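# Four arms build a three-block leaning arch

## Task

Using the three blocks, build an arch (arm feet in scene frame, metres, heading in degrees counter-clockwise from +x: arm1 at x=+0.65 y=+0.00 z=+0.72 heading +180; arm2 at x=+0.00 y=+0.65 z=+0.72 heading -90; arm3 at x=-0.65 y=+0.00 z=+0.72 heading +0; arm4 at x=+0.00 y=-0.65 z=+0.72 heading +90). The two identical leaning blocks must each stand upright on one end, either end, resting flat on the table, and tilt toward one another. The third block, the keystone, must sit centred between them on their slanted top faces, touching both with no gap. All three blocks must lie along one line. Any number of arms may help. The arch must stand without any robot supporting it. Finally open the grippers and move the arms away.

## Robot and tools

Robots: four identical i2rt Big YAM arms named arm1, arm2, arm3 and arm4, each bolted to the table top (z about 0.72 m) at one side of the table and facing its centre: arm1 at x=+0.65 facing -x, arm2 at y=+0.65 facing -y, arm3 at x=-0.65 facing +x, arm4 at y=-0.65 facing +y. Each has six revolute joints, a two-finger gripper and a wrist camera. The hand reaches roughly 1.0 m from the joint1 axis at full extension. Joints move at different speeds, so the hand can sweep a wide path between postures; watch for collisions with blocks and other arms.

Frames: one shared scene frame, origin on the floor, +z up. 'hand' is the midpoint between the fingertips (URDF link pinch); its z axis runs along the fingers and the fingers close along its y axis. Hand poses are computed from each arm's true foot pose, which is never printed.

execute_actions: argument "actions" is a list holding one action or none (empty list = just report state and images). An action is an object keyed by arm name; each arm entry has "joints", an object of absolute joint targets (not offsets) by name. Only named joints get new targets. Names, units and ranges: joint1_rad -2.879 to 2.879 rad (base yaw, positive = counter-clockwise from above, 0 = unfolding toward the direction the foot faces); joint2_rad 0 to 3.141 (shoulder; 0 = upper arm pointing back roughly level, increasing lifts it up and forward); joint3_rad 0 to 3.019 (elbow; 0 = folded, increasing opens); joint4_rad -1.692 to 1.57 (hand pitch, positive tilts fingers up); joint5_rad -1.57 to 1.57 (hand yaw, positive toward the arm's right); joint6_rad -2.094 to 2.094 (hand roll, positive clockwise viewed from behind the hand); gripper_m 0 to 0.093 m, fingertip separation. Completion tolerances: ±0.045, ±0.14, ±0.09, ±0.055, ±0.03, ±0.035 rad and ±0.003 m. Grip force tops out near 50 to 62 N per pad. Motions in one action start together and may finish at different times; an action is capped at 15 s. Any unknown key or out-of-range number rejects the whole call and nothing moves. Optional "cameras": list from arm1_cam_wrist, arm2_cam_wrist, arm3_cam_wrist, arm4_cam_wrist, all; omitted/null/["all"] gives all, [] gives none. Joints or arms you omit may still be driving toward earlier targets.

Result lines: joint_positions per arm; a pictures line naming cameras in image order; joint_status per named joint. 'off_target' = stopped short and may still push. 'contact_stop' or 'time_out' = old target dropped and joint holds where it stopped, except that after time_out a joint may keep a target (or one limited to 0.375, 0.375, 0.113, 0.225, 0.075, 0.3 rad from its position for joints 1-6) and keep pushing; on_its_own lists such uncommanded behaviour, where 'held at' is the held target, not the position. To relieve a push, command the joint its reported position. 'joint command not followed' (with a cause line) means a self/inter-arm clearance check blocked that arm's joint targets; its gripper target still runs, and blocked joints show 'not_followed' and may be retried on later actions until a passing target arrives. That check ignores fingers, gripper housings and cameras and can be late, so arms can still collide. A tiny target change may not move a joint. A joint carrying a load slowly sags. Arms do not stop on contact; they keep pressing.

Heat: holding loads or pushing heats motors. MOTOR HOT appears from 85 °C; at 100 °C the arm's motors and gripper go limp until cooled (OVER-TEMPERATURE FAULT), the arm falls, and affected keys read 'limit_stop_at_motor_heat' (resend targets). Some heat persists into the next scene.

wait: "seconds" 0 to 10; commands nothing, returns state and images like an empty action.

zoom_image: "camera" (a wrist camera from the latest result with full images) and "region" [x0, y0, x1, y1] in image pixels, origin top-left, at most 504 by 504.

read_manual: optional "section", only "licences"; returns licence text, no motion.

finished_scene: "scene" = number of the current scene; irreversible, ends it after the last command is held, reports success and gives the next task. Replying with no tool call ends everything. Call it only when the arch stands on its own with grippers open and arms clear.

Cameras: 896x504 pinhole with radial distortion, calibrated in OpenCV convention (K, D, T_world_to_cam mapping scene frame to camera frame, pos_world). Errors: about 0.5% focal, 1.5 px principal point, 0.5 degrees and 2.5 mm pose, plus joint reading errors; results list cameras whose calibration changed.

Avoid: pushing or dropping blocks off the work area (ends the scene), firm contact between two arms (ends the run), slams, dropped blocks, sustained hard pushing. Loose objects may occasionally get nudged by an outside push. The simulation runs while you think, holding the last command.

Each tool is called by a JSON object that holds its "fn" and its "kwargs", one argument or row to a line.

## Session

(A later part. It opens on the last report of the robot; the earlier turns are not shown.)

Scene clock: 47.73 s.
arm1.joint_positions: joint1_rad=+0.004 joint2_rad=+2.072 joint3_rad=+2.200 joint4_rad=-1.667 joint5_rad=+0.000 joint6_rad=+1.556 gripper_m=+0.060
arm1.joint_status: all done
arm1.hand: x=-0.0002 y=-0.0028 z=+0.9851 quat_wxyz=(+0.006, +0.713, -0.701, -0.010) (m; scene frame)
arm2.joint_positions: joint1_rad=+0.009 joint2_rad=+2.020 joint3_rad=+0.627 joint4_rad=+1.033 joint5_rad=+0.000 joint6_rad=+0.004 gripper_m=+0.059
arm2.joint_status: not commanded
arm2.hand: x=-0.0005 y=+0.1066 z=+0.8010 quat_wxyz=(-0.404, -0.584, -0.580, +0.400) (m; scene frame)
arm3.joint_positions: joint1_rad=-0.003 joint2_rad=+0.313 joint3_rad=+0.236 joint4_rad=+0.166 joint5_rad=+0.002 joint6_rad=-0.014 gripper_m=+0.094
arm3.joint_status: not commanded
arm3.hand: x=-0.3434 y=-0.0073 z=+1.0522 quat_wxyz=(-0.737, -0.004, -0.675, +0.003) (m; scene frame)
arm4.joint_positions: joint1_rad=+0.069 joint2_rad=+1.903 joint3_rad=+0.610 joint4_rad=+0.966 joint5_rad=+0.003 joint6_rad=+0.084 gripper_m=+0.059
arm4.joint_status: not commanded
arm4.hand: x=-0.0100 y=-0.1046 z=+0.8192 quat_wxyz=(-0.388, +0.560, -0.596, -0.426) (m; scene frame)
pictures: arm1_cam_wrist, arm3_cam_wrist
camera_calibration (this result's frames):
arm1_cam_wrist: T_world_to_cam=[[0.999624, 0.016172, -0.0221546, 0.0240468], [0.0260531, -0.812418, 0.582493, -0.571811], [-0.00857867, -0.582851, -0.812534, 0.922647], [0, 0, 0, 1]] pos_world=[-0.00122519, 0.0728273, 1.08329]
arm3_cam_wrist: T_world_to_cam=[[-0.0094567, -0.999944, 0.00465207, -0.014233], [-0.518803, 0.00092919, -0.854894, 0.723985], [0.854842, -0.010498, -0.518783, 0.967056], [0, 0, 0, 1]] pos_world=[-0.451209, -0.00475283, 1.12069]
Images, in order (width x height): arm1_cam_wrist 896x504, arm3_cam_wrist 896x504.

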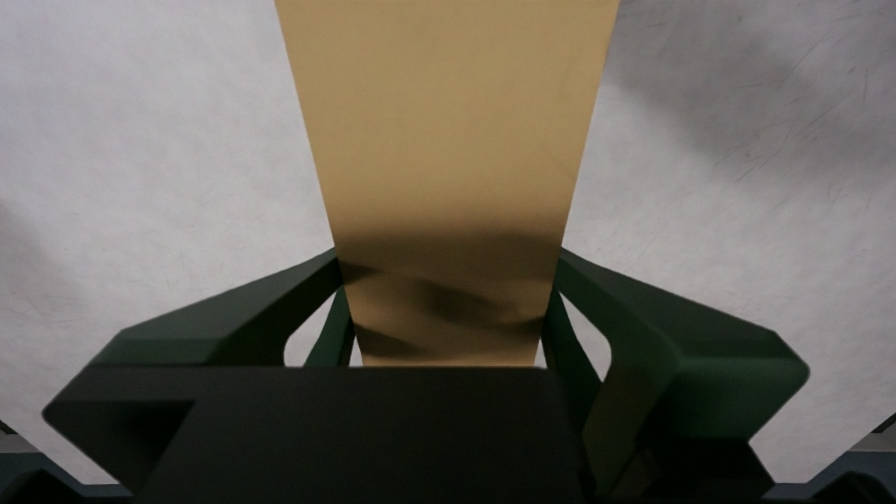

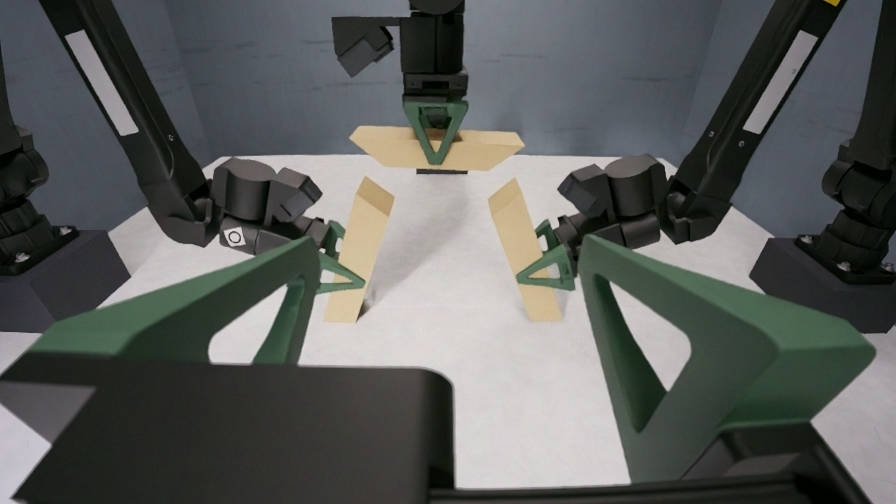

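{"fn": "execute_actions", "kwargs": {
  "actions": [
    {"arm1":{"joints":{"joint3_rad":2.11,"joint4_rad":-1.58}}}
  ],
  "cameras": ["arm3_cam_wrist"]
}}

{"fn": "zoom_image", "kwargs": {
  "camera": "arm3_cam_wrist",
  "region": [300,90,600,330]
}}

Scene clock: 49.57 s.
arm1.joint_positions: joint1_rad=+0.004 joint2_rad=+2.068 joint3_rad=+2.103 joint4_rad=-1.598 joint5_rad=+0.000 joint6_rad=+1.556 gripper_m=+0.060
arm1.joint_status: all done
arm1.hand: x=+0.0045 y=-0.0027 z=+0.9504 quat_wxyz=(-0.002, +0.713, -0.701, -0.001) (m; scene frame)
arm2.joint_positions: joint1_rad=+0.009 joint2_rad=+2.020 joint3_rad=+0.627 joint4_rad=+1.033 joint5_rad=+0.000 joint6_rad=+0.004 gripper_m=+0.059
arm2.joint_status: not commanded
arm2.hand: x=-0.0005 y=+0.1066 z=+0.8010 quat_wxyz=(-0.404, -0.584, -0.580, +0.400) (m; scene frame)
arm3.joint_positions: joint1_rad=-0.003 joint2_rad=+0.313 joint3_rad=+0.236 joint4_rad=+0.166 joint5_rad=+0.002 joint6_rad=-0.014 gripper_m=+0.094
arm3.joint_status: not commanded
arm3.hand: x=-0.3434 y=-0.0073 z=+1.0522 quat_wxyz=(-0.737, -0.004, -0.675, +0.003) (m; scene frame)
arm4.joint_positions: joint1_rad=+0.069 joint2_rad=+1.903 joint3_rad=+0.610 joint4_rad=+0.966 joint5_rad=+0.003 joint6_rad=+0.084 gripper_m=+0.059
arm4.joint_status: not commanded
arm4.hand: x=-0.0100 y=-0.1046 z=+0.8192 quat_wxyz=(-0.388, +0.560, -0.596, -0.426) (m; scene frame)
pictures: arm3_cam_wrist
camera_calibration (this result's frames):
arm3_cam_wrist: T_world_to_cam=[[-0.0094567, -0.999944, 0.00465207, -0.014233], [-0.518803, 0.00092919, -0.854894, 0.723985], [0.854842, -0.010498, -0.518783, 0.967056], [0, 0, 0, 1]] pos_world=[-0.451209, -0.00475283, 1.12069]
Images, in order (width x height): arm3_cam_wrist 896x504.

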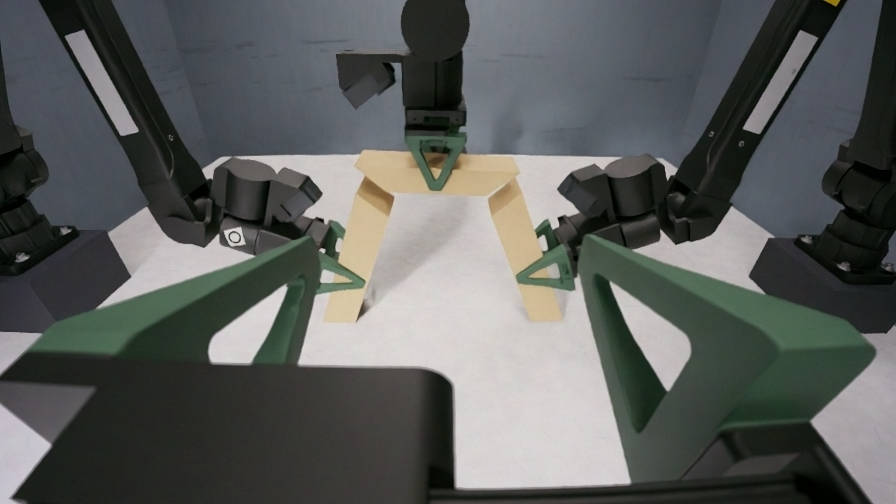

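Region (300, 90, 600, 330) of arm3_cam_wrist's 896x504 image, scaled by 1.680, with more detail than that image has; it fills the top 403 rows of this view, and the rest is white.

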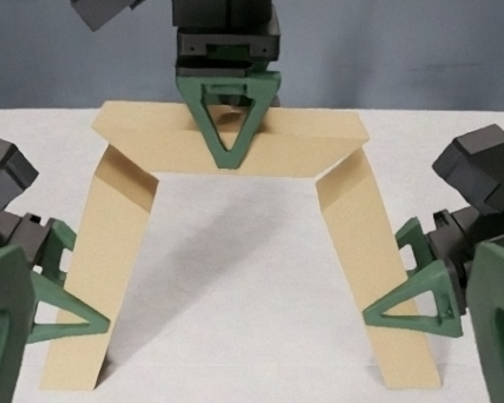

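{"fn": "execute_actions", "kwargs": {
  "actions": [
    {"arm1":{"joints":{"joint3_rad":2.065,"joint4_rad":-1.55,"joint2_rad":2.085}}}
  ],
  "cameras": ["arm3_cam_wrist"]
}}

{"fn": "zoom_image", "kwargs": {
  "camera": "arm3_cam_wrist",
  "region": [300,90,600,330]
}}

Scene clock: 50.73 s.
arm1.joint_positions: joint1_rad=+0.004 joint2_rad=+2.081 joint3_rad=+2.064 joint4_rad=-1.569 joint5_rad=+0.000 joint6_rad=+1.556 gripper_m=+0.060
arm1.joint_status: all done
arm1.hand: x=+0.0062 y=-0.0026 z=+0.9280 quat_wxyz=(-0.010, +0.713, -0.701, +0.007) (m; scene frame)
arm2.joint_positions: joint1_rad=+0.009 joint2_rad=+2.020 joint3_rad=+0.627 joint4_rad=+1.033 joint5_rad=+0.000 joint6_rad=+0.004 gripper_m=+0.059
arm2.joint_status: not commanded
arm2.hand: x=-0.0005 y=+0.1066 z=+0.8010 quat_wxyz=(-0.404, -0.584, -0.580, +0.400) (m; scene frame)
arm3.joint_positions: joint1_rad=-0.003 joint2_rad=+0.313 joint3_rad=+0.236 joint4_rad=+0.166 joint5_rad=+0.002 joint6_rad=-0.014 gripper_m=+0.094
arm3.joint_status: not commanded
arm3.hand: x=-0.3434 y=-0.0073 z=+1.0522 quat_wxyz=(-0.737, -0.004, -0.675, +0.003) (m; scene frame)
arm4.joint_positions: joint1_rad=+0.069 joint2_rad=+1.903 joint3_rad=+0.610 joint4_rad=+0.966 joint5_rad=+0.003 joint6_rad=+0.084 gripper_m=+0.059
arm4.joint_status: not commanded
arm4.hand: x=-0.0100 y=-0.1046 z=+0.8192 quat_wxyz=(-0.388, +0.560, -0.596, -0.426) (m; scene frame)
pictures: arm3_cam_wrist
camera_calibration (this result's frames):
arm3_cam_wrist: T_world_to_cam=[[-0.0094567, -0.999944, 0.00465207, -0.014233], [-0.518803, 0.00092919, -0.854894, 0.723985], [0.854842, -0.010498, -0.518783, 0.967056], [0, 0, 0, 1]] pos_world=[-0.451209, -0.00475283, 1.12069]
Images, in order (width x height): arm3_cam_wrist 896x504.

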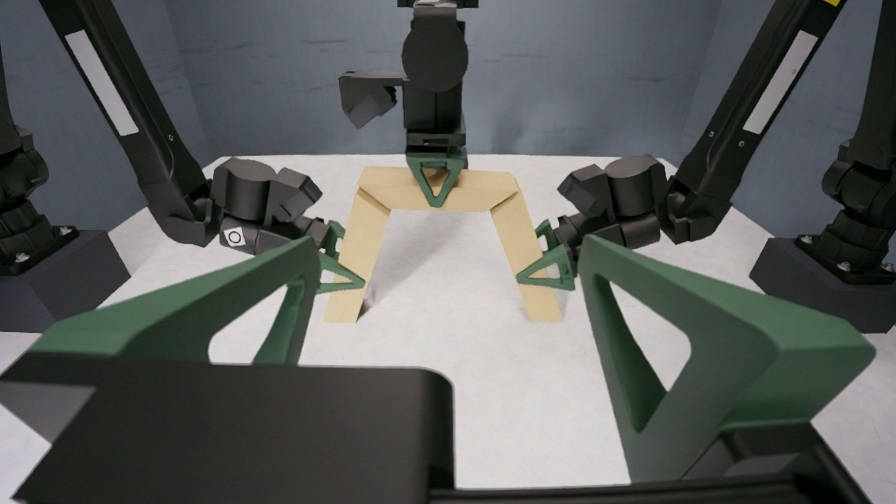

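Region (300, 90, 600, 330) of arm3_cam_wrist's 896x504 image, scaled by 1.680, with more detail than that image has; it fills the top 403 rows of this view, and the rest is white.

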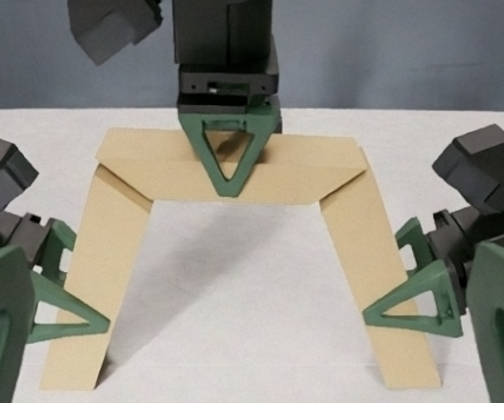

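{"fn": "execute_actions", "kwargs": {
  "actions": [
    {"arm1":{"joints":{"gripper_m":0.085}}}
  ],
  "cameras": ["arm3_cam_wrist","arm1_cam_wrist"]
}}

{"fn": "zoom_image", "kwargs": {
  "camera": "arm3_cam_wrist",
  "region": [340,140,540,260]
}}

Scene clock: 51.83 s.
arm1.joint_positions: joint1_rad=+0.004 joint2_rad=+2.081 joint3_rad=+2.064 joint4_rad=-1.569 joint5_rad=+0.000 joint6_rad=+1.556 gripper_m=+0.085
arm1.joint_status: all done
arm1.hand: x=+0.0062 y=-0.0026 z=+0.9280 quat_wxyz=(-0.010, +0.713, -0.701, +0.007) (m; scene frame)
arm2.joint_positions: joint1_rad=+0.009 joint2_rad=+2.021 joint3_rad=+0.627 joint4_rad=+1.033 joint5_rad=-0.001 joint6_rad=+0.001 gripper_m=+0.059
arm2.joint_status: not commanded
arm2.hand: x=-0.0004 y=+0.1067 z=+0.8008 quat_wxyz=(-0.404, -0.583, -0.581, +0.400) (m; scene frame)
arm3.joint_positions: joint1_rad=-0.003 joint2_rad=+0.313 joint3_rad=+0.236 joint4_rad=+0.166 joint5_rad=+0.002 joint6_rad=-0.014 gripper_m=+0.094
arm3.joint_status: not commanded
arm3.hand: x=-0.3434 y=-0.0073 z=+1.0522 quat_wxyz=(-0.737, -0.004, -0.675, +0.003) (m; scene frame)
arm4.joint_positions: joint1_rad=+0.069 joint2_rad=+1.903 joint3_rad=+0.610 joint4_rad=+0.965 joint5_rad=+0.003 joint6_rad=+0.085 gripper_m=+0.059
arm4.joint_status: not commanded
arm4.hand: x=-0.0100 y=-0.1046 z=+0.8193 quat_wxyz=(-0.388, +0.559, -0.596, -0.426) (m; scene frame)
pictures: arm1_cam_wrist, arm3_cam_wrist
camera_calibration (this result's frames):
arm1_cam_wrist: T_world_to_cam=[[0.999575, 0.0159692, 0.0243772, -0.0268016], [-0.00123553, -0.812519, 0.582933, -0.538696], [0.0291159, -0.582716, -0.812154, 0.875825], [0, 0, 0, 1]] pos_world=[0.000624256, 0.0730836, 1.02598]
arm3_cam_wrist: T_world_to_cam=[[-0.0094567, -0.999944, 0.00465207, -0.014233], [-0.518803, 0.00092919, -0.854894, 0.723985], [0.854842, -0.010498, -0.518783, 0.967056], [0, 0, 0, 1]] pos_world=[-0.451209, -0.00475283, 1.12069]
Images, in order (width x height): arm1_cam_wrist 896x504, arm3_cam_wrist 896x504.

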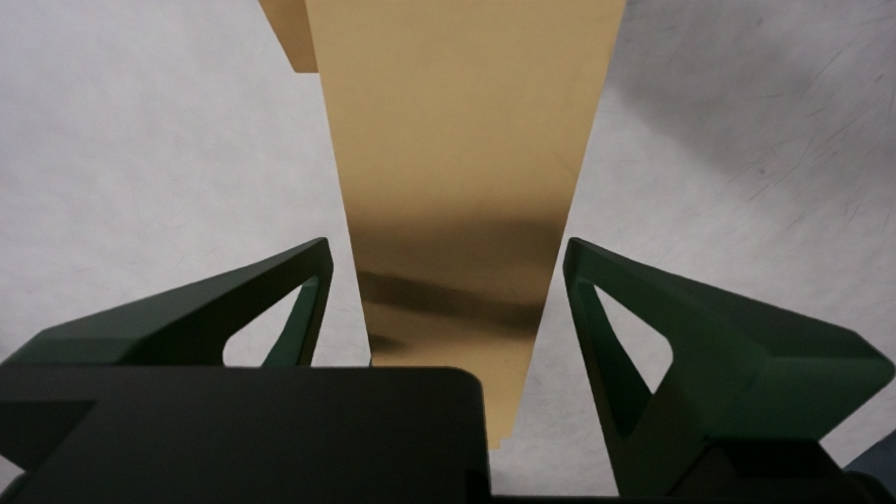

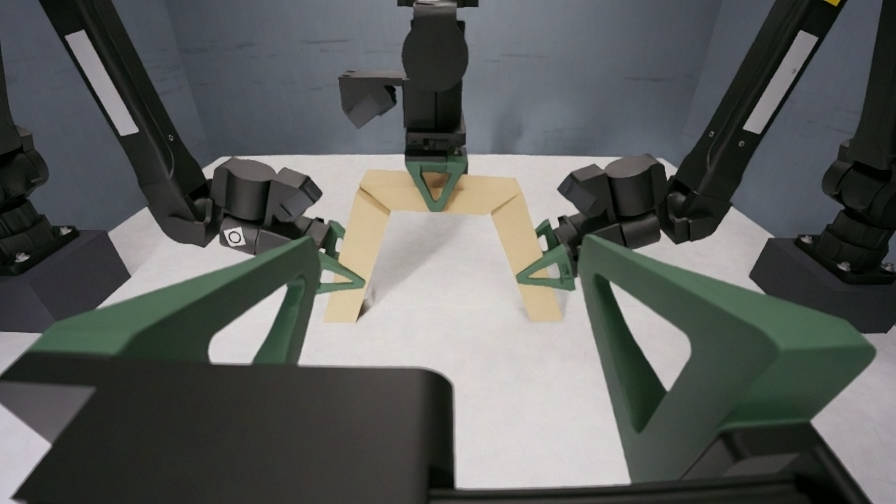

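Region (340, 140, 540, 260) of arm3_cam_wrist's 896x504 image, scaled by 2.520, with more detail than that image has; it fills the top 302 rows of this view, and the rest is white.

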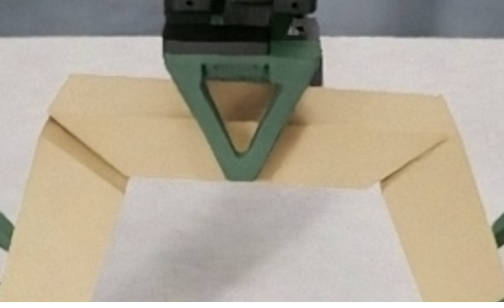

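{"fn": "execute_actions", "kwargs": {
  "actions": [
    {"arm1":{"joints":{"joint3_rad":2.4,"joint2_rad":2.0,"joint4_rad":-1.69,"gripper_m":0.093}}}
  ],
  "cameras": ["arm3_cam_wrist","arm1_cam_wrist"]
}}

Scene clock: 54.23 s.
arm1.joint_positions: joint1_rad=+0.004 joint2_rad=+1.981 joint3_rad=+2.370 joint4_rad=-1.660 joint5_rad=+0.000 joint6_rad=+1.556 gripper_m=+0.093
arm1.joint_status: all done
joint sent to its limit — the command would take arm1.joint4_rad past its lower limit, so that joint was sent only as far as its limit.
arm1.hand: x=-0.0124 y=-0.0034 z=+1.1131 quat_wxyz=(+0.100, +0.706, -0.693, -0.105) (m; scene frame)
arm2.joint_positions: joint1_rad=+0.009 joint2_rad=+2.021 joint3_rad=+0.627 joint4_rad=+1.033 joint5_rad=-0.001 joint6_rad=+0.001 gripper_m=+0.059
arm2.joint_status: not commanded
arm2.hand: x=-0.0004 y=+0.1067 z=+0.8008 quat_wxyz=(-0.404, -0.583, -0.581, +0.400) (m; scene frame)
arm3.joint_positions: joint1_rad=-0.003 joint2_rad=+0.313 joint3_rad=+0.236 joint4_rad=+0.166 joint5_rad=+0.002 joint6_rad=-0.014 gripper_m=+0.094
arm3.joint_status: not commanded
arm3.hand: x=-0.3434 y=-0.0073 z=+1.0522 quat_wxyz=(-0.737, -0.004, -0.675, +0.003) (m; scene frame)
arm4.joint_positions: joint1_rad=+0.069 joint2_rad=+1.903 joint3_rad=+0.610 joint4_rad=+0.965 joint5_rad=+0.003 joint6_rad=+0.085 gripper_m=+0.059
arm4.joint_status: not commanded
arm4.hand: x=-0.0100 y=-0.1046 z=+0.8193 quat_wxyz=(-0.388, +0.559, -0.596, -0.426) (m; scene frame)
pictures: arm1_cam_wrist, arm3_cam_wrist
camera_calibration (this result's frames):
arm1_cam_wrist: T_world_to_cam=[[0.957893, 0.0171719, -0.286612, 0.332959], [0.180721, -0.811737, 0.555359, -0.614382], [-0.223117, -0.583771, -0.78066, 0.988005], [0, 0, 0, 1]] pos_world=[0.0125339, 0.0723345, 1.20793]
arm3_cam_wrist: T_world_to_cam=[[-0.0094567, -0.999944, 0.00465207, -0.014233], [-0.518803, 0.00092919, -0.854894, 0.723985], [0.854842, -0.010498, -0.518783, 0.967056], [0, 0, 0, 1]] pos_world=[-0.451209, -0.00475283, 1.12069]
Images, in order (width x height): arm1_cam_wrist 896x504, arm3_cam_wrist 896x504.

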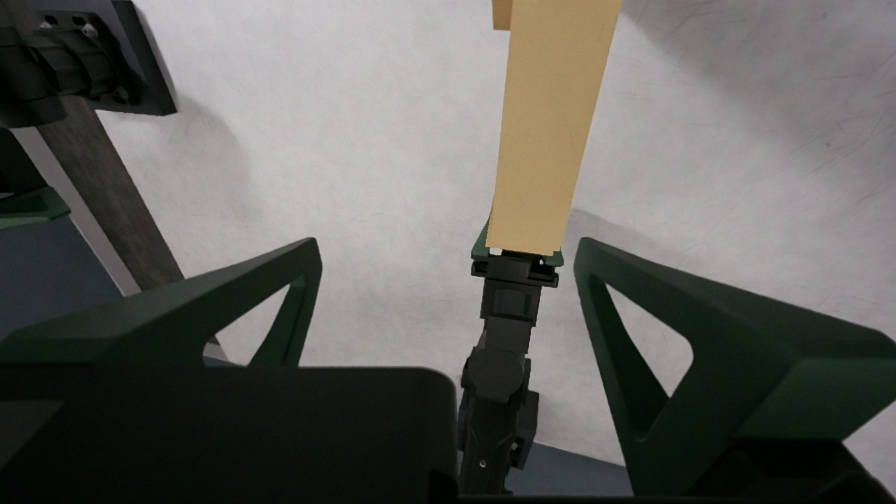

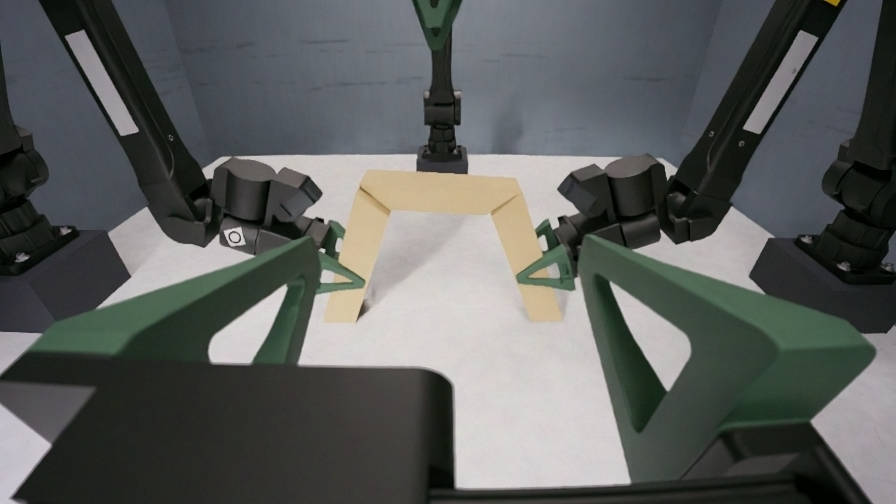

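{"fn": "execute_actions", "kwargs": {
  "actions": [
    {"arm4":{"joints":{"gripper_m":0.09}}}
  ],
  "cameras": ["arm3_cam_wrist","arm1_cam_wrist"]
}}

{"fn": "zoom_image", "kwargs": {
  "camera": "arm3_cam_wrist",
  "region": [300,100,600,340]
}}

Scene clock: 55.70 s.
arm1.joint_positions: joint1_rad=+0.004 joint2_rad=+1.981 joint3_rad=+2.370 joint4_rad=-1.660 joint5_rad=+0.000 joint6_rad=+1.556 gripper_m=+0.093
arm1.joint_status: not commanded
arm1.hand: x=-0.0124 y=-0.0034 z=+1.1131 quat_wxyz=(+0.100, +0.706, -0.693, -0.105) (m; scene frame)
arm2.joint_positions: joint1_rad=+0.009 joint2_rad=+2.021 joint3_rad=+0.627 joint4_rad=+1.034 joint5_rad=-0.001 joint6_rad=+0.000 gripper_m=+0.059
arm2.joint_status: not commanded
arm2.hand: x=-0.0004 y=+0.1066 z=+0.8010 quat_wxyz=(-0.404, -0.582, -0.581, +0.401) (m; scene frame)
arm3.joint_positions: joint1_rad=-0.003 joint2_rad=+0.313 joint3_rad=+0.236 joint4_rad=+0.166 joint5_rad=+0.002 joint6_rad=-0.014 gripper_m=+0.094
arm3.joint_status: not commanded
arm3.hand: x=-0.3434 y=-0.0073 z=+1.0522 quat_wxyz=(-0.737, -0.004, -0.675, +0.003) (m; scene frame)
arm4.joint_positions: joint1_rad=+0.070 joint2_rad=+1.887 joint3_rad=+0.610 joint4_rad=+0.965 joint5_rad=+0.002 joint6_rad=+0.097 gripper_m=+0.090
arm4.joint_status: all done
arm4.hand: x=-0.0113 y=-0.1028 z=+0.8277 quat_wxyz=(-0.389, +0.553, -0.595, -0.434) (m; scene frame)
pictures: arm1_cam_wrist, arm3_cam_wrist
camera_calibration (this result's frames):
arm1_cam_wrist: T_world_to_cam=[[0.957893, 0.0171719, -0.286612, 0.332959], [0.180721, -0.811737, 0.555359, -0.614382], [-0.223117, -0.583771, -0.78066, 0.988005], [0, 0, 0, 1]] pos_world=[0.0125339, 0.0723345, 1.20793]
arm3_cam_wrist: T_world_to_cam=[[-0.0094567, -0.999944, 0.00465207, -0.014233], [-0.518803, 0.00092919, -0.854894, 0.723985], [0.854842, -0.010498, -0.518783, 0.967056], [0, 0, 0, 1]] pos_world=[-0.451209, -0.00475283, 1.12069]
Images, in order (width x height): arm1_cam_wrist 896x504, arm3_cam_wrist 896x504.

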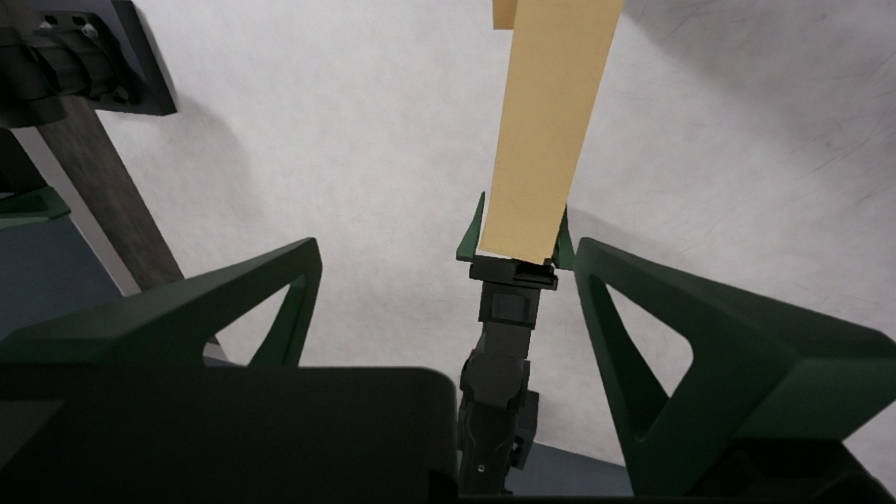

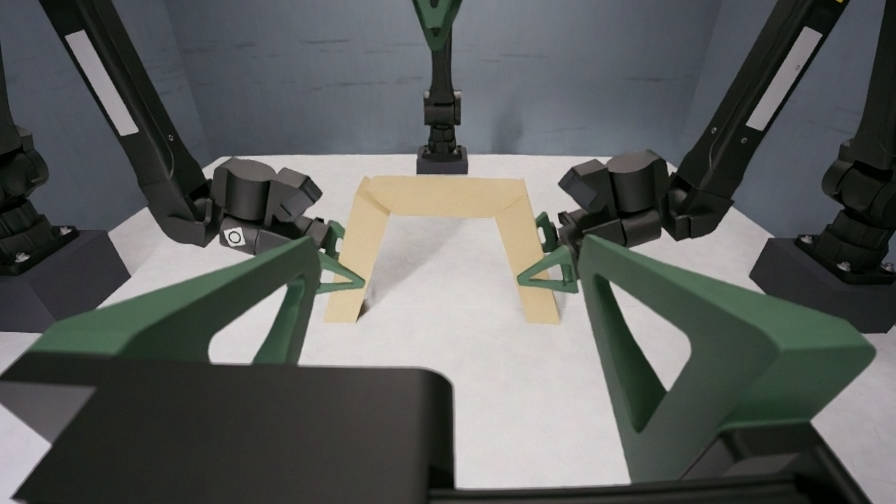

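Region (300, 100, 600, 340) of arm3_cam_wrist's 896x504 image, scaled by 1.680, with more detail than that image has; it fills the top 403 rows of this view, and the rest is white.

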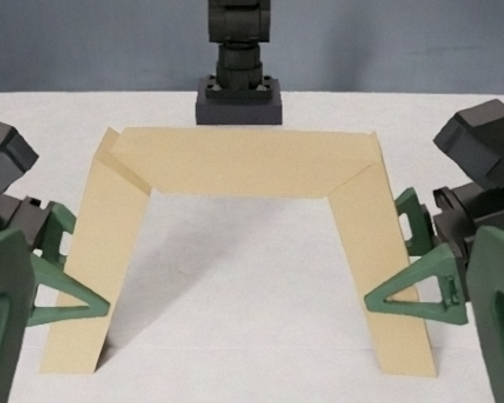

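{"fn": "execute_actions", "kwargs": {
  "actions": [
    {"arm2":{"joints":{"gripper_m":0.09}}}
  ],
  "cameras": ["arm3_cam_wrist","arm1_cam_wrist"]
}}

{"fn": "zoom_image", "kwargs": {
  "camera": "arm3_cam_wrist",
  "region": [300,100,600,340]
}}

Scene clock: 57.10 s.
arm1.joint_positions: joint1_rad=+0.004 joint2_rad=+1.981 joint3_rad=+2.370 joint4_rad=-1.660 joint5_rad=+0.000 joint6_rad=+1.556 gripper_m=+0.093
arm1.joint_status: not commanded
arm1.hand: x=-0.0124 y=-0.0034 z=+1.1131 quat_wxyz=(+0.100, +0.706, -0.693, -0.105) (m; scene frame)
arm2.joint_positions: joint1_rad=+0.009 joint2_rad=+2.021 joint3_rad=+0.640 joint4_rad=+1.043 joint5_rad=-0.001 joint6_rad=+0.000 gripper_m=+0.090
arm2.joint_status: all done
arm2.hand: x=-0.0004 y=+0.0999 z=+0.8071 quat_wxyz=(-0.410, -0.578, -0.576, +0.407) (m; scene frame)
arm3.joint_positions: joint1_rad=-0.003 joint2_rad=+0.313 joint3_rad=+0.236 joint4_rad=+0.166 joint5_rad=+0.002 joint6_rad=-0.014 gripper_m=+0.094
arm3.joint_status: not commanded
arm3.hand: x=-0.3434 y=-0.0073 z=+1.0522 quat_wxyz=(-0.737, -0.004, -0.675, +0.003) (m; scene frame)
arm4.joint_positions: joint1_rad=+0.070 joint2_rad=+1.887 joint3_rad=+0.610 joint4_rad=+0.965 joint5_rad=+0.002 joint6_rad=+0.097 gripper_m=+0.090
arm4.joint_status: not commanded
arm4.hand: x=-0.0113 y=-0.1028 z=+0.8277 quat_wxyz=(-0.389, +0.553, -0.595, -0.434) (m; scene frame)
pictures: arm1_cam_wrist, arm3_cam_wrist
camera_calibration (this result's frames):
arm1_cam_wrist: T_world_to_cam=[[0.957893, 0.0171719, -0.286612, 0.332959], [0.180721, -0.811737, 0.555359, -0.614382], [-0.223117, -0.583771, -0.78066, 0.988005], [0, 0, 0, 1]] pos_world=[0.0125339, 0.0723345, 1.20793]
arm3_cam_wrist: T_world_to_cam=[[-0.0094567, -0.999944, 0.00465207, -0.014233], [-0.518803, 0.00092919, -0.854894, 0.723985], [0.854842, -0.010498, -0.518783, 0.967056], [0, 0, 0, 1]] pos_world=[-0.451209, -0.00475283, 1.12069]
Images, in order (width x height): arm1_cam_wrist 896x504, arm3_cam_wrist 896x504.

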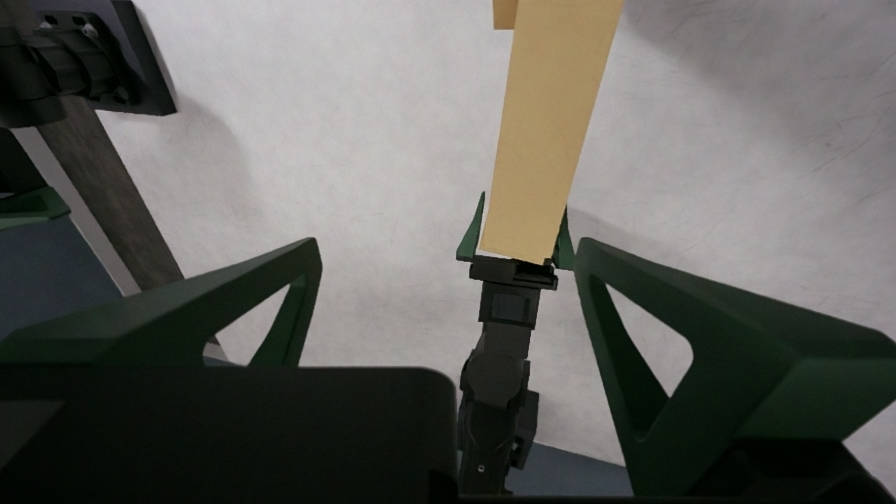

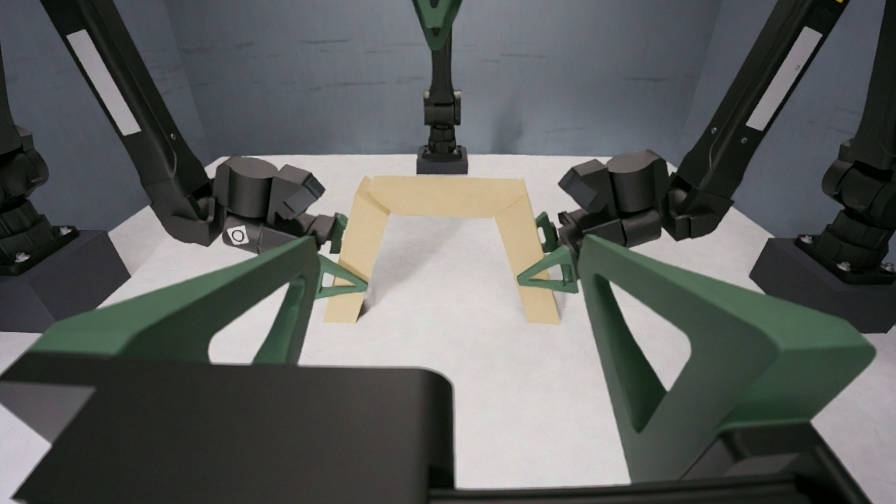

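Region (300, 100, 600, 340) of arm3_cam_wrist's 896x504 image, scaled by 1.680, with more detail than that image has; it fills the top 403 rows of this view, and the rest is white.

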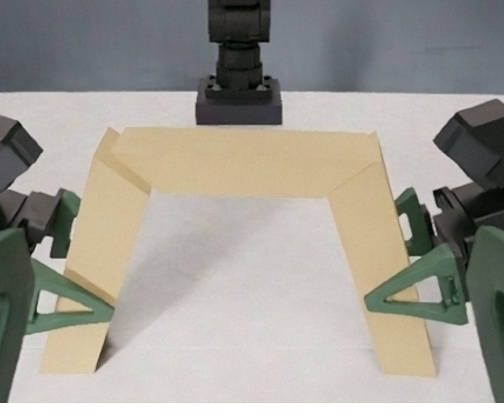

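{"fn": "execute_actions", "kwargs": {
  "actions": [
    {"arm1":{"joints":{"joint2_rad":2.06,"joint3_rad":2.2,"joint4_rad":-1.6}},"arm2":{"joints":{"gripper_m":0.04}}}
  ],
  "cameras": []
}}

{"fn": "execute_actions", "kwargs": {
  "actions": [
    {"arm1":{"joints":{"joint2_rad":2.085,"joint3_rad":2.07,"joint4_rad":-1.50}}}
  ],
  "cameras": ["arm3_cam_wrist","arm1_cam_wrist"]
}}

Scene clock: 60.20 s.
arm1.joint_positions: joint1_rad=+0.004 joint2_rad=+2.068 joint3_rad=+2.195 joint4_rad=-1.620 joint5_rad=+0.000 joint6_rad=+1.556 gripper_m=+0.093
arm1.joint_status: all done
arm1.hand: x=-0.0101 y=-0.0029 z=+0.9862 quat_wxyz=(+0.022, +0.713, -0.700, -0.026) (m; scene frame)
arm2.joint_positions: joint1_rad=+0.009 joint2_rad=+2.021 joint3_rad=+0.640 joint4_rad=+1.044 joint5_rad=-0.002 joint6_rad=+0.000 gripper_m=+0.059
arm2.joint_status: gripper_m off_target (ended at +0.059, target +0.040)
arm2.hand: x=-0.0003 y=+0.0998 z=+0.8072 quat_wxyz=(-0.411, -0.578, -0.576, +0.407) (m; scene frame)
arm3.joint_positions: joint1_rad=-0.003 joint2_rad=+0.313 joint3_rad=+0.236 joint4_rad=+0.166 joint5_rad=+0.002 joint6_rad=-0.014 gripper_m=+0.094
arm3.joint_status: not commanded
arm3.hand: x=-0.3434 y=-0.0073 z=+1.0522 quat_wxyz=(-0.737, -0.004, -0.675, +0.003) (m; scene frame)
arm4.joint_positions: joint1_rad=+0.070 joint2_rad=+1.887 joint3_rad=+0.610 joint4_rad=+0.965 joint5_rad=+0.002 joint6_rad=+0.097 gripper_m=+0.090
arm4.joint_status: not commanded
arm4.hand: x=-0.0113 y=-0.1028 z=+0.8277 quat_wxyz=(-0.389, +0.553, -0.595, -0.434) (m; scene frame)
pictures: none
No camera images: the call's "cameras" was empty. Leave "cameras" out to get every camera's image.

Scene clock: 61.00 s.
arm1.joint_positions: joint1_rad=+0.004 joint2_rad=+2.070 joint3_rad=+2.077 joint4_rad=-1.524 joint5_rad=+0.000 joint6_rad=+1.557 gripper_m=+0.093
arm1.joint_status: all done
arm1.hand: x=-0.0077 y=-0.0027 z=+0.9397 quat_wxyz=(+0.014, +0.713, -0.701, -0.018) (m; scene frame)
arm2.joint_positions: joint1_rad=+0.009 joint2_rad=+2.021 joint3_rad=+0.640 joint4_rad=+1.044 joint5_rad=-0.002 joint6_rad=+0.000 gripper_m=+0.059
arm2.joint_status: not commanded
arm2.hand: x=-0.0003 y=+0.0998 z=+0.8073 quat_wxyz=(-0.411, -0.578, -0.576, +0.407) (m; scene frame)
arm3.joint_positions: joint1_rad=-0.003 joint2_rad=+0.313 joint3_rad=+0.236 joint4_rad=+0.166 joint5_rad=+0.002 joint6_rad=-0.014 gripper_m=+0.094
arm3.joint_status: not commanded
arm3.hand: x=-0.3434 y=-0.0073 z=+1.0522 quat_wxyz=(-0.737, -0.004, -0.675, +0.003) (m; scene frame)
arm4.joint_positions: joint1_rad=+0.070 joint2_rad=+1.887 joint3_rad=+0.610 joint4_rad=+0.965 joint5_rad=+0.002 joint6_rad=+0.097 gripper_m=+0.090
arm4.joint_status: not commanded
arm4.hand: x=-0.0113 y=-0.1028 z=+0.8277 quat_wxyz=(-0.389, +0.553, -0.595, -0.434) (m; scene frame)
pictures: arm1_cam_wrist, arm3_cam_wrist
camera_calibration (this result's frames):
arm1_cam_wrist: T_world_to_cam=[[0.998893, 0.0158842, -0.0442675, 0.0513617], [0.0387039, -0.812373, 0.581853, -0.544308], [-0.0267195, -0.582922, -0.812089, 0.885202], [0, 0, 0, 1]] pos_world=[-0.00658588, 0.0730068, 1.03784]
arm3_cam_wrist: T_world_to_cam=[[-0.0094567, -0.999944, 0.00465207, -0.014233], [-0.518803, 0.00092919, -0.854894, 0.723985], [0.854842, -0.010498, -0.518783, 0.967056], [0, 0, 0, 1]] pos_world=[-0.451209, -0.00475283, 1.12069]
Images, in order (width x height): arm1_cam_wrist 896x504, arm3_cam_wrist 896x504.

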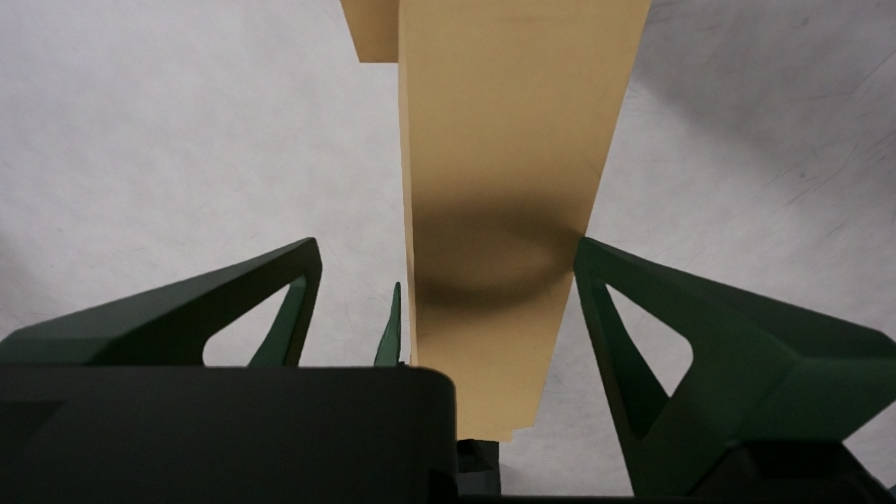

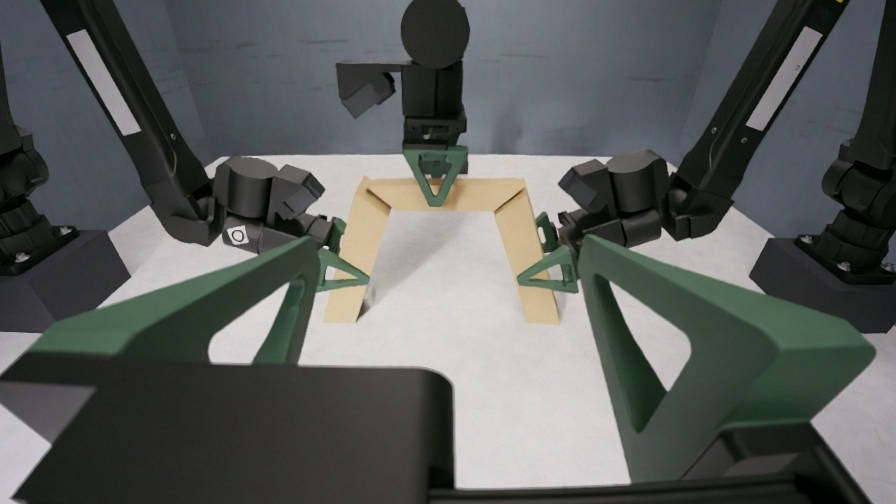

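{"fn": "execute_actions", "kwargs": {
  "actions": [
    {"arm1":{"joints":{"joint3_rad":2.04}}}
  ],
  "cameras": []
}}

{"fn": "execute_actions", "kwargs": {
  "actions": [
    {"arm1":{"joints":{"gripper_m":0.05}}}
  ],
  "cameras": ["arm1_cam_wrist"]
}}

{"fn": "execute_actions", "kwargs": {
  "actions": [
    {"arm1":{"joints":{"gripper_m":0.09}}}
  ],
  "cameras": ["arm3_cam_wrist","arm1_cam_wrist"]
}}

{"fn": "zoom_image", "kwargs": {
  "camera": "arm3_cam_wrist",
  "region": [300,100,600,340]
}}

Scene clock: 62.50 s.
arm1.joint_positions: joint1_rad=+0.004 joint2_rad=+2.067 joint3_rad=+2.057 joint4_rad=-1.524 joint5_rad=+0.000 joint6_rad=+1.557 gripper_m=+0.093
arm1.joint_status: all done
arm1.hand: x=-0.0026 y=-0.0026 z=+0.9339 quat_wxyz=(+0.008, +0.713, -0.701, -0.012) (m; scene frame)
arm2.joint_positions: joint1_rad=+0.009 joint2_rad=+2.021 joint3_rad=+0.640 joint4_rad=+1.044 joint5_rad=-0.002 joint6_rad=+0.000 gripper_m=+0.059
arm2.joint_status: not commanded
arm2.hand: x=-0.0003 y=+0.0998 z=+0.8073 quat_wxyz=(-0.411, -0.578, -0.576, +0.407) (m; scene frame)
arm3.joint_positions: joint1_rad=-0.003 joint2_rad=+0.313 joint3_rad=+0.236 joint4_rad=+0.166 joint5_rad=+0.002 joint6_rad=-0.014 gripper_m=+0.094
arm3.joint_status: not commanded
arm3.hand: x=-0.3434 y=-0.0073 z=+1.0522 quat_wxyz=(-0.737, -0.004, -0.675, +0.003) (m; scene frame)
arm4.joint_positions: joint1_rad=+0.070 joint2_rad=+1.887 joint3_rad=+0.610 joint4_rad=+0.965 joint5_rad=+0.002 joint6_rad=+0.097 gripper_m=+0.090
arm4.joint_status: not commanded
arm4.hand: x=-0.0113 y=-0.1028 z=+0.8277 quat_wxyz=(-0.389, +0.553, -0.595, -0.434) (m; scene frame)
pictures: none
No camera images: the call's "cameras" was empty. Leave "cameras" out to get every camera's image.

Scene clock: 63.17 s.
arm1.joint_positions: joint1_rad=+0.004 joint2_rad=+2.052 joint3_rad=+2.053 joint4_rad=-1.519 joint5_rad=-0.002 joint6_rad=+1.557 gripper_m=+0.050
arm1.joint_status: all done
arm1.hand: x=-0.0019 y=-0.0030 z=+0.9420 quat_wxyz=(+0.014, +0.713, -0.701, -0.017) (m; scene frame)
arm2.joint_positions: joint1_rad=+0.008 joint2_rad=+2.021 joint3_rad=+0.640 joint4_rad=+1.045 joint5_rad=-0.002 joint6_rad=+0.002 gripper_m=+0.059
arm2.joint_status: not commanded
arm2.hand: x=-0.0008 y=+0.0998 z=+0.8073 quat_wxyz=(-0.411, -0.578, -0.575, +0.407) (m; scene frame)
arm3.joint_positions: joint1_rad=-0.003 joint2_rad=+0.313 joint3_rad=+0.236 joint4_rad=+0.166 joint5_rad=+0.002 joint6_rad=-0.014 gripper_m=+0.094
arm3.joint_status: not commanded
arm3.hand: x=-0.3434 y=-0.0073 z=+1.0522 quat_wxyz=(-0.737, -0.004, -0.675, +0.003) (m; scene frame)
arm4.joint_positions: joint1_rad=+0.070 joint2_rad=+1.887 joint3_rad=+0.610 joint4_rad=+0.965 joint5_rad=+0.002 joint6_rad=+0.097 gripper_m=+0.090
arm4.joint_status: not commanded
arm4.hand: x=-0.0113 y=-0.1028 z=+0.8277 quat_wxyz=(-0.389, +0.553, -0.595, -0.434) (m; scene frame)
pictures: arm1_cam_wrist
camera_calibration (this result's frames):
arm1_cam_wrist: T_world_to_cam=[[0.998948, 0.0154992, -0.0431485, 0.044639], [0.0377889, -0.811267, 0.583454, -0.54767], [-0.0259619, -0.584471, -0.810999, 0.886059], [0, 0, 0, 1]] pos_world=[-0.000892505, 0.0728776, 1.04006]
Images, in order (width x height): arm1_cam_wrist 896x504.

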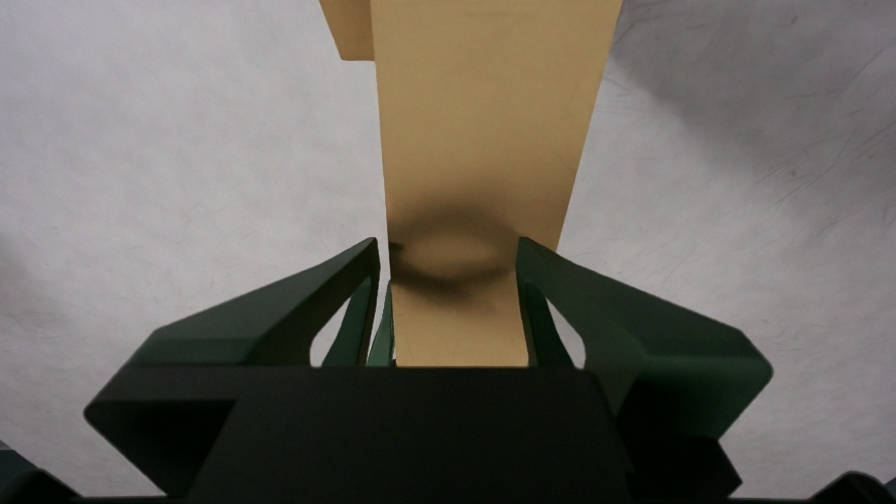

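Scene clock: 63.93 s.
arm1.joint_positions: joint1_rad=+0.004 joint2_rad=+2.061 joint3_rad=+2.053 joint4_rad=-1.514 joint5_rad=-0.002 joint6_rad=+1.557 gripper_m=+0.090
arm1.joint_status: all done
arm1.hand: x=-0.0037 y=-0.0030 z=+0.9363 quat_wxyz=(+0.013, +0.713, -0.701, -0.015) (m; scene frame)
arm2.joint_positions: joint1_rad=+0.008 joint2_rad=+2.021 joint3_rad=+0.640 joint4_rad=+1.045 joint5_rad=-0.002 joint6_rad=+0.000 gripper_m=+0.059
arm2.joint_status: not commanded
arm2.hand: x=-0.0006 y=+0.0998 z=+0.8073 quat_wxyz=(-0.411, -0.577, -0.576, +0.408) (m; scene frame)
arm3.joint_positions: joint1_rad=-0.003 joint2_rad=+0.313 joint3_rad=+0.236 joint4_rad=+0.166 joint5_rad=+0.002 joint6_rad=-0.014 gripper_m=+0.094
arm3.joint_status: not commanded
arm3.hand: x=-0.3434 y=-0.0073 z=+1.0522 quat_wxyz=(-0.737, -0.004, -0.675, +0.003) (m; scene frame)
arm4.joint_positions: joint1_rad=+0.070 joint2_rad=+1.887 joint3_rad=+0.610 joint4_rad=+0.965 joint5_rad=+0.002 joint6_rad=+0.097 gripper_m=+0.090
arm4.joint_status: not commanded
arm4.hand: x=-0.0113 y=-0.1028 z=+0.8277 quat_wxyz=(-0.389, +0.553, -0.595, -0.434) (m; scene frame)
pictures: arm1_cam_wrist, arm3_cam_wrist
camera_calibration (this result's frames):
arm1_cam_wrist: T_world_to_cam=[[0.999106, 0.0154832, -0.0393373, 0.0425974], [0.0355494, -0.811275, 0.583582, -0.544373], [-0.0228777, -0.584459, -0.811101, 0.881483], [0, 0, 0, 1]] pos_world=[-0.00304083, 0.0728947, 1.03433]
arm3_cam_wrist: T_world_to_cam=[[-0.0094567, -0.999944, 0.00465207, -0.014233], [-0.518803, 0.00092919, -0.854894, 0.723985], [0.854842, -0.010498, -0.518783, 0.967056], [0, 0, 0, 1]] pos_world=[-0.451209, -0.00475283, 1.12069]
Images, in order (width x height): arm1_cam_wrist 896x504, arm3_cam_wrist 896x504.

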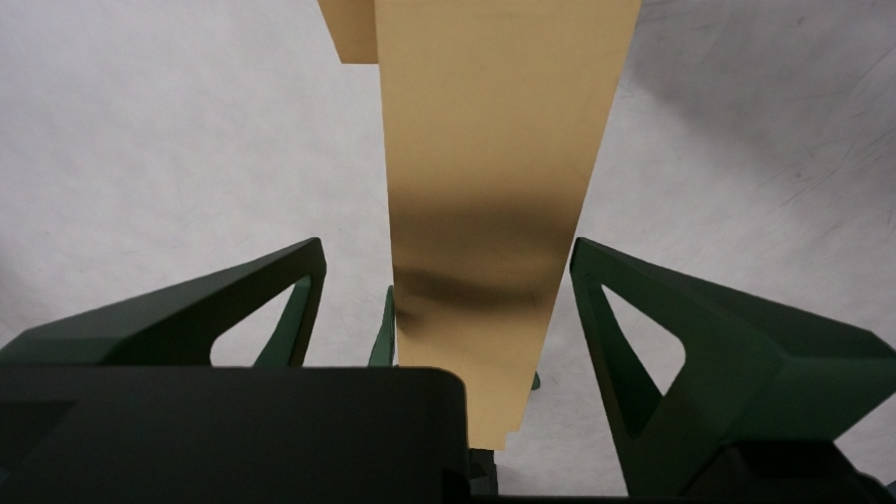

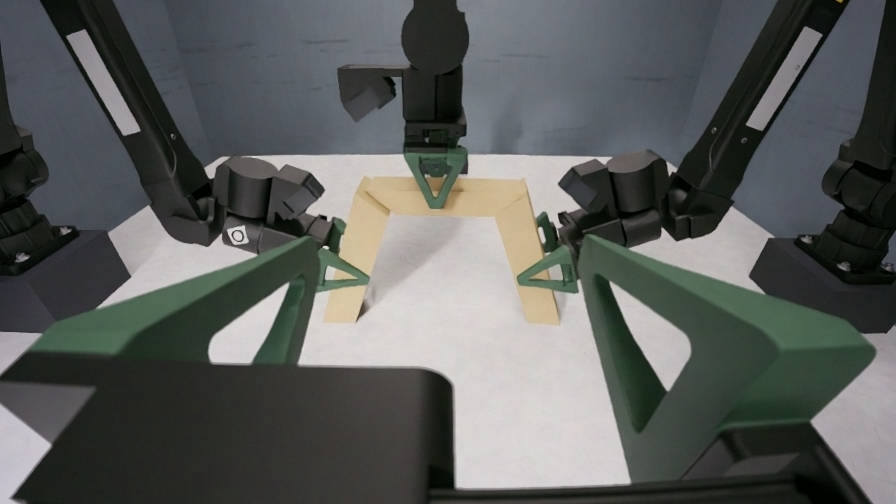

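Region (300, 100, 600, 340) of arm3_cam_wrist's 896x504 image, scaled by 1.680, with more detail than that image has; it fills the top 403 rows of this view, and the rest is white.

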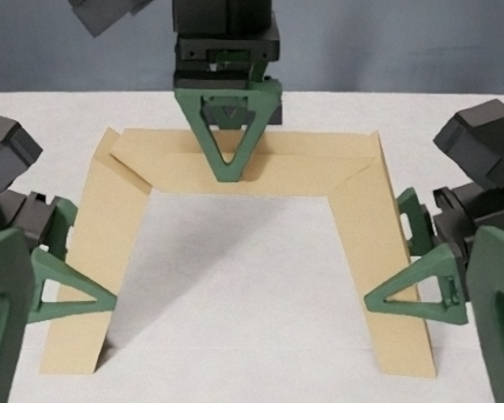

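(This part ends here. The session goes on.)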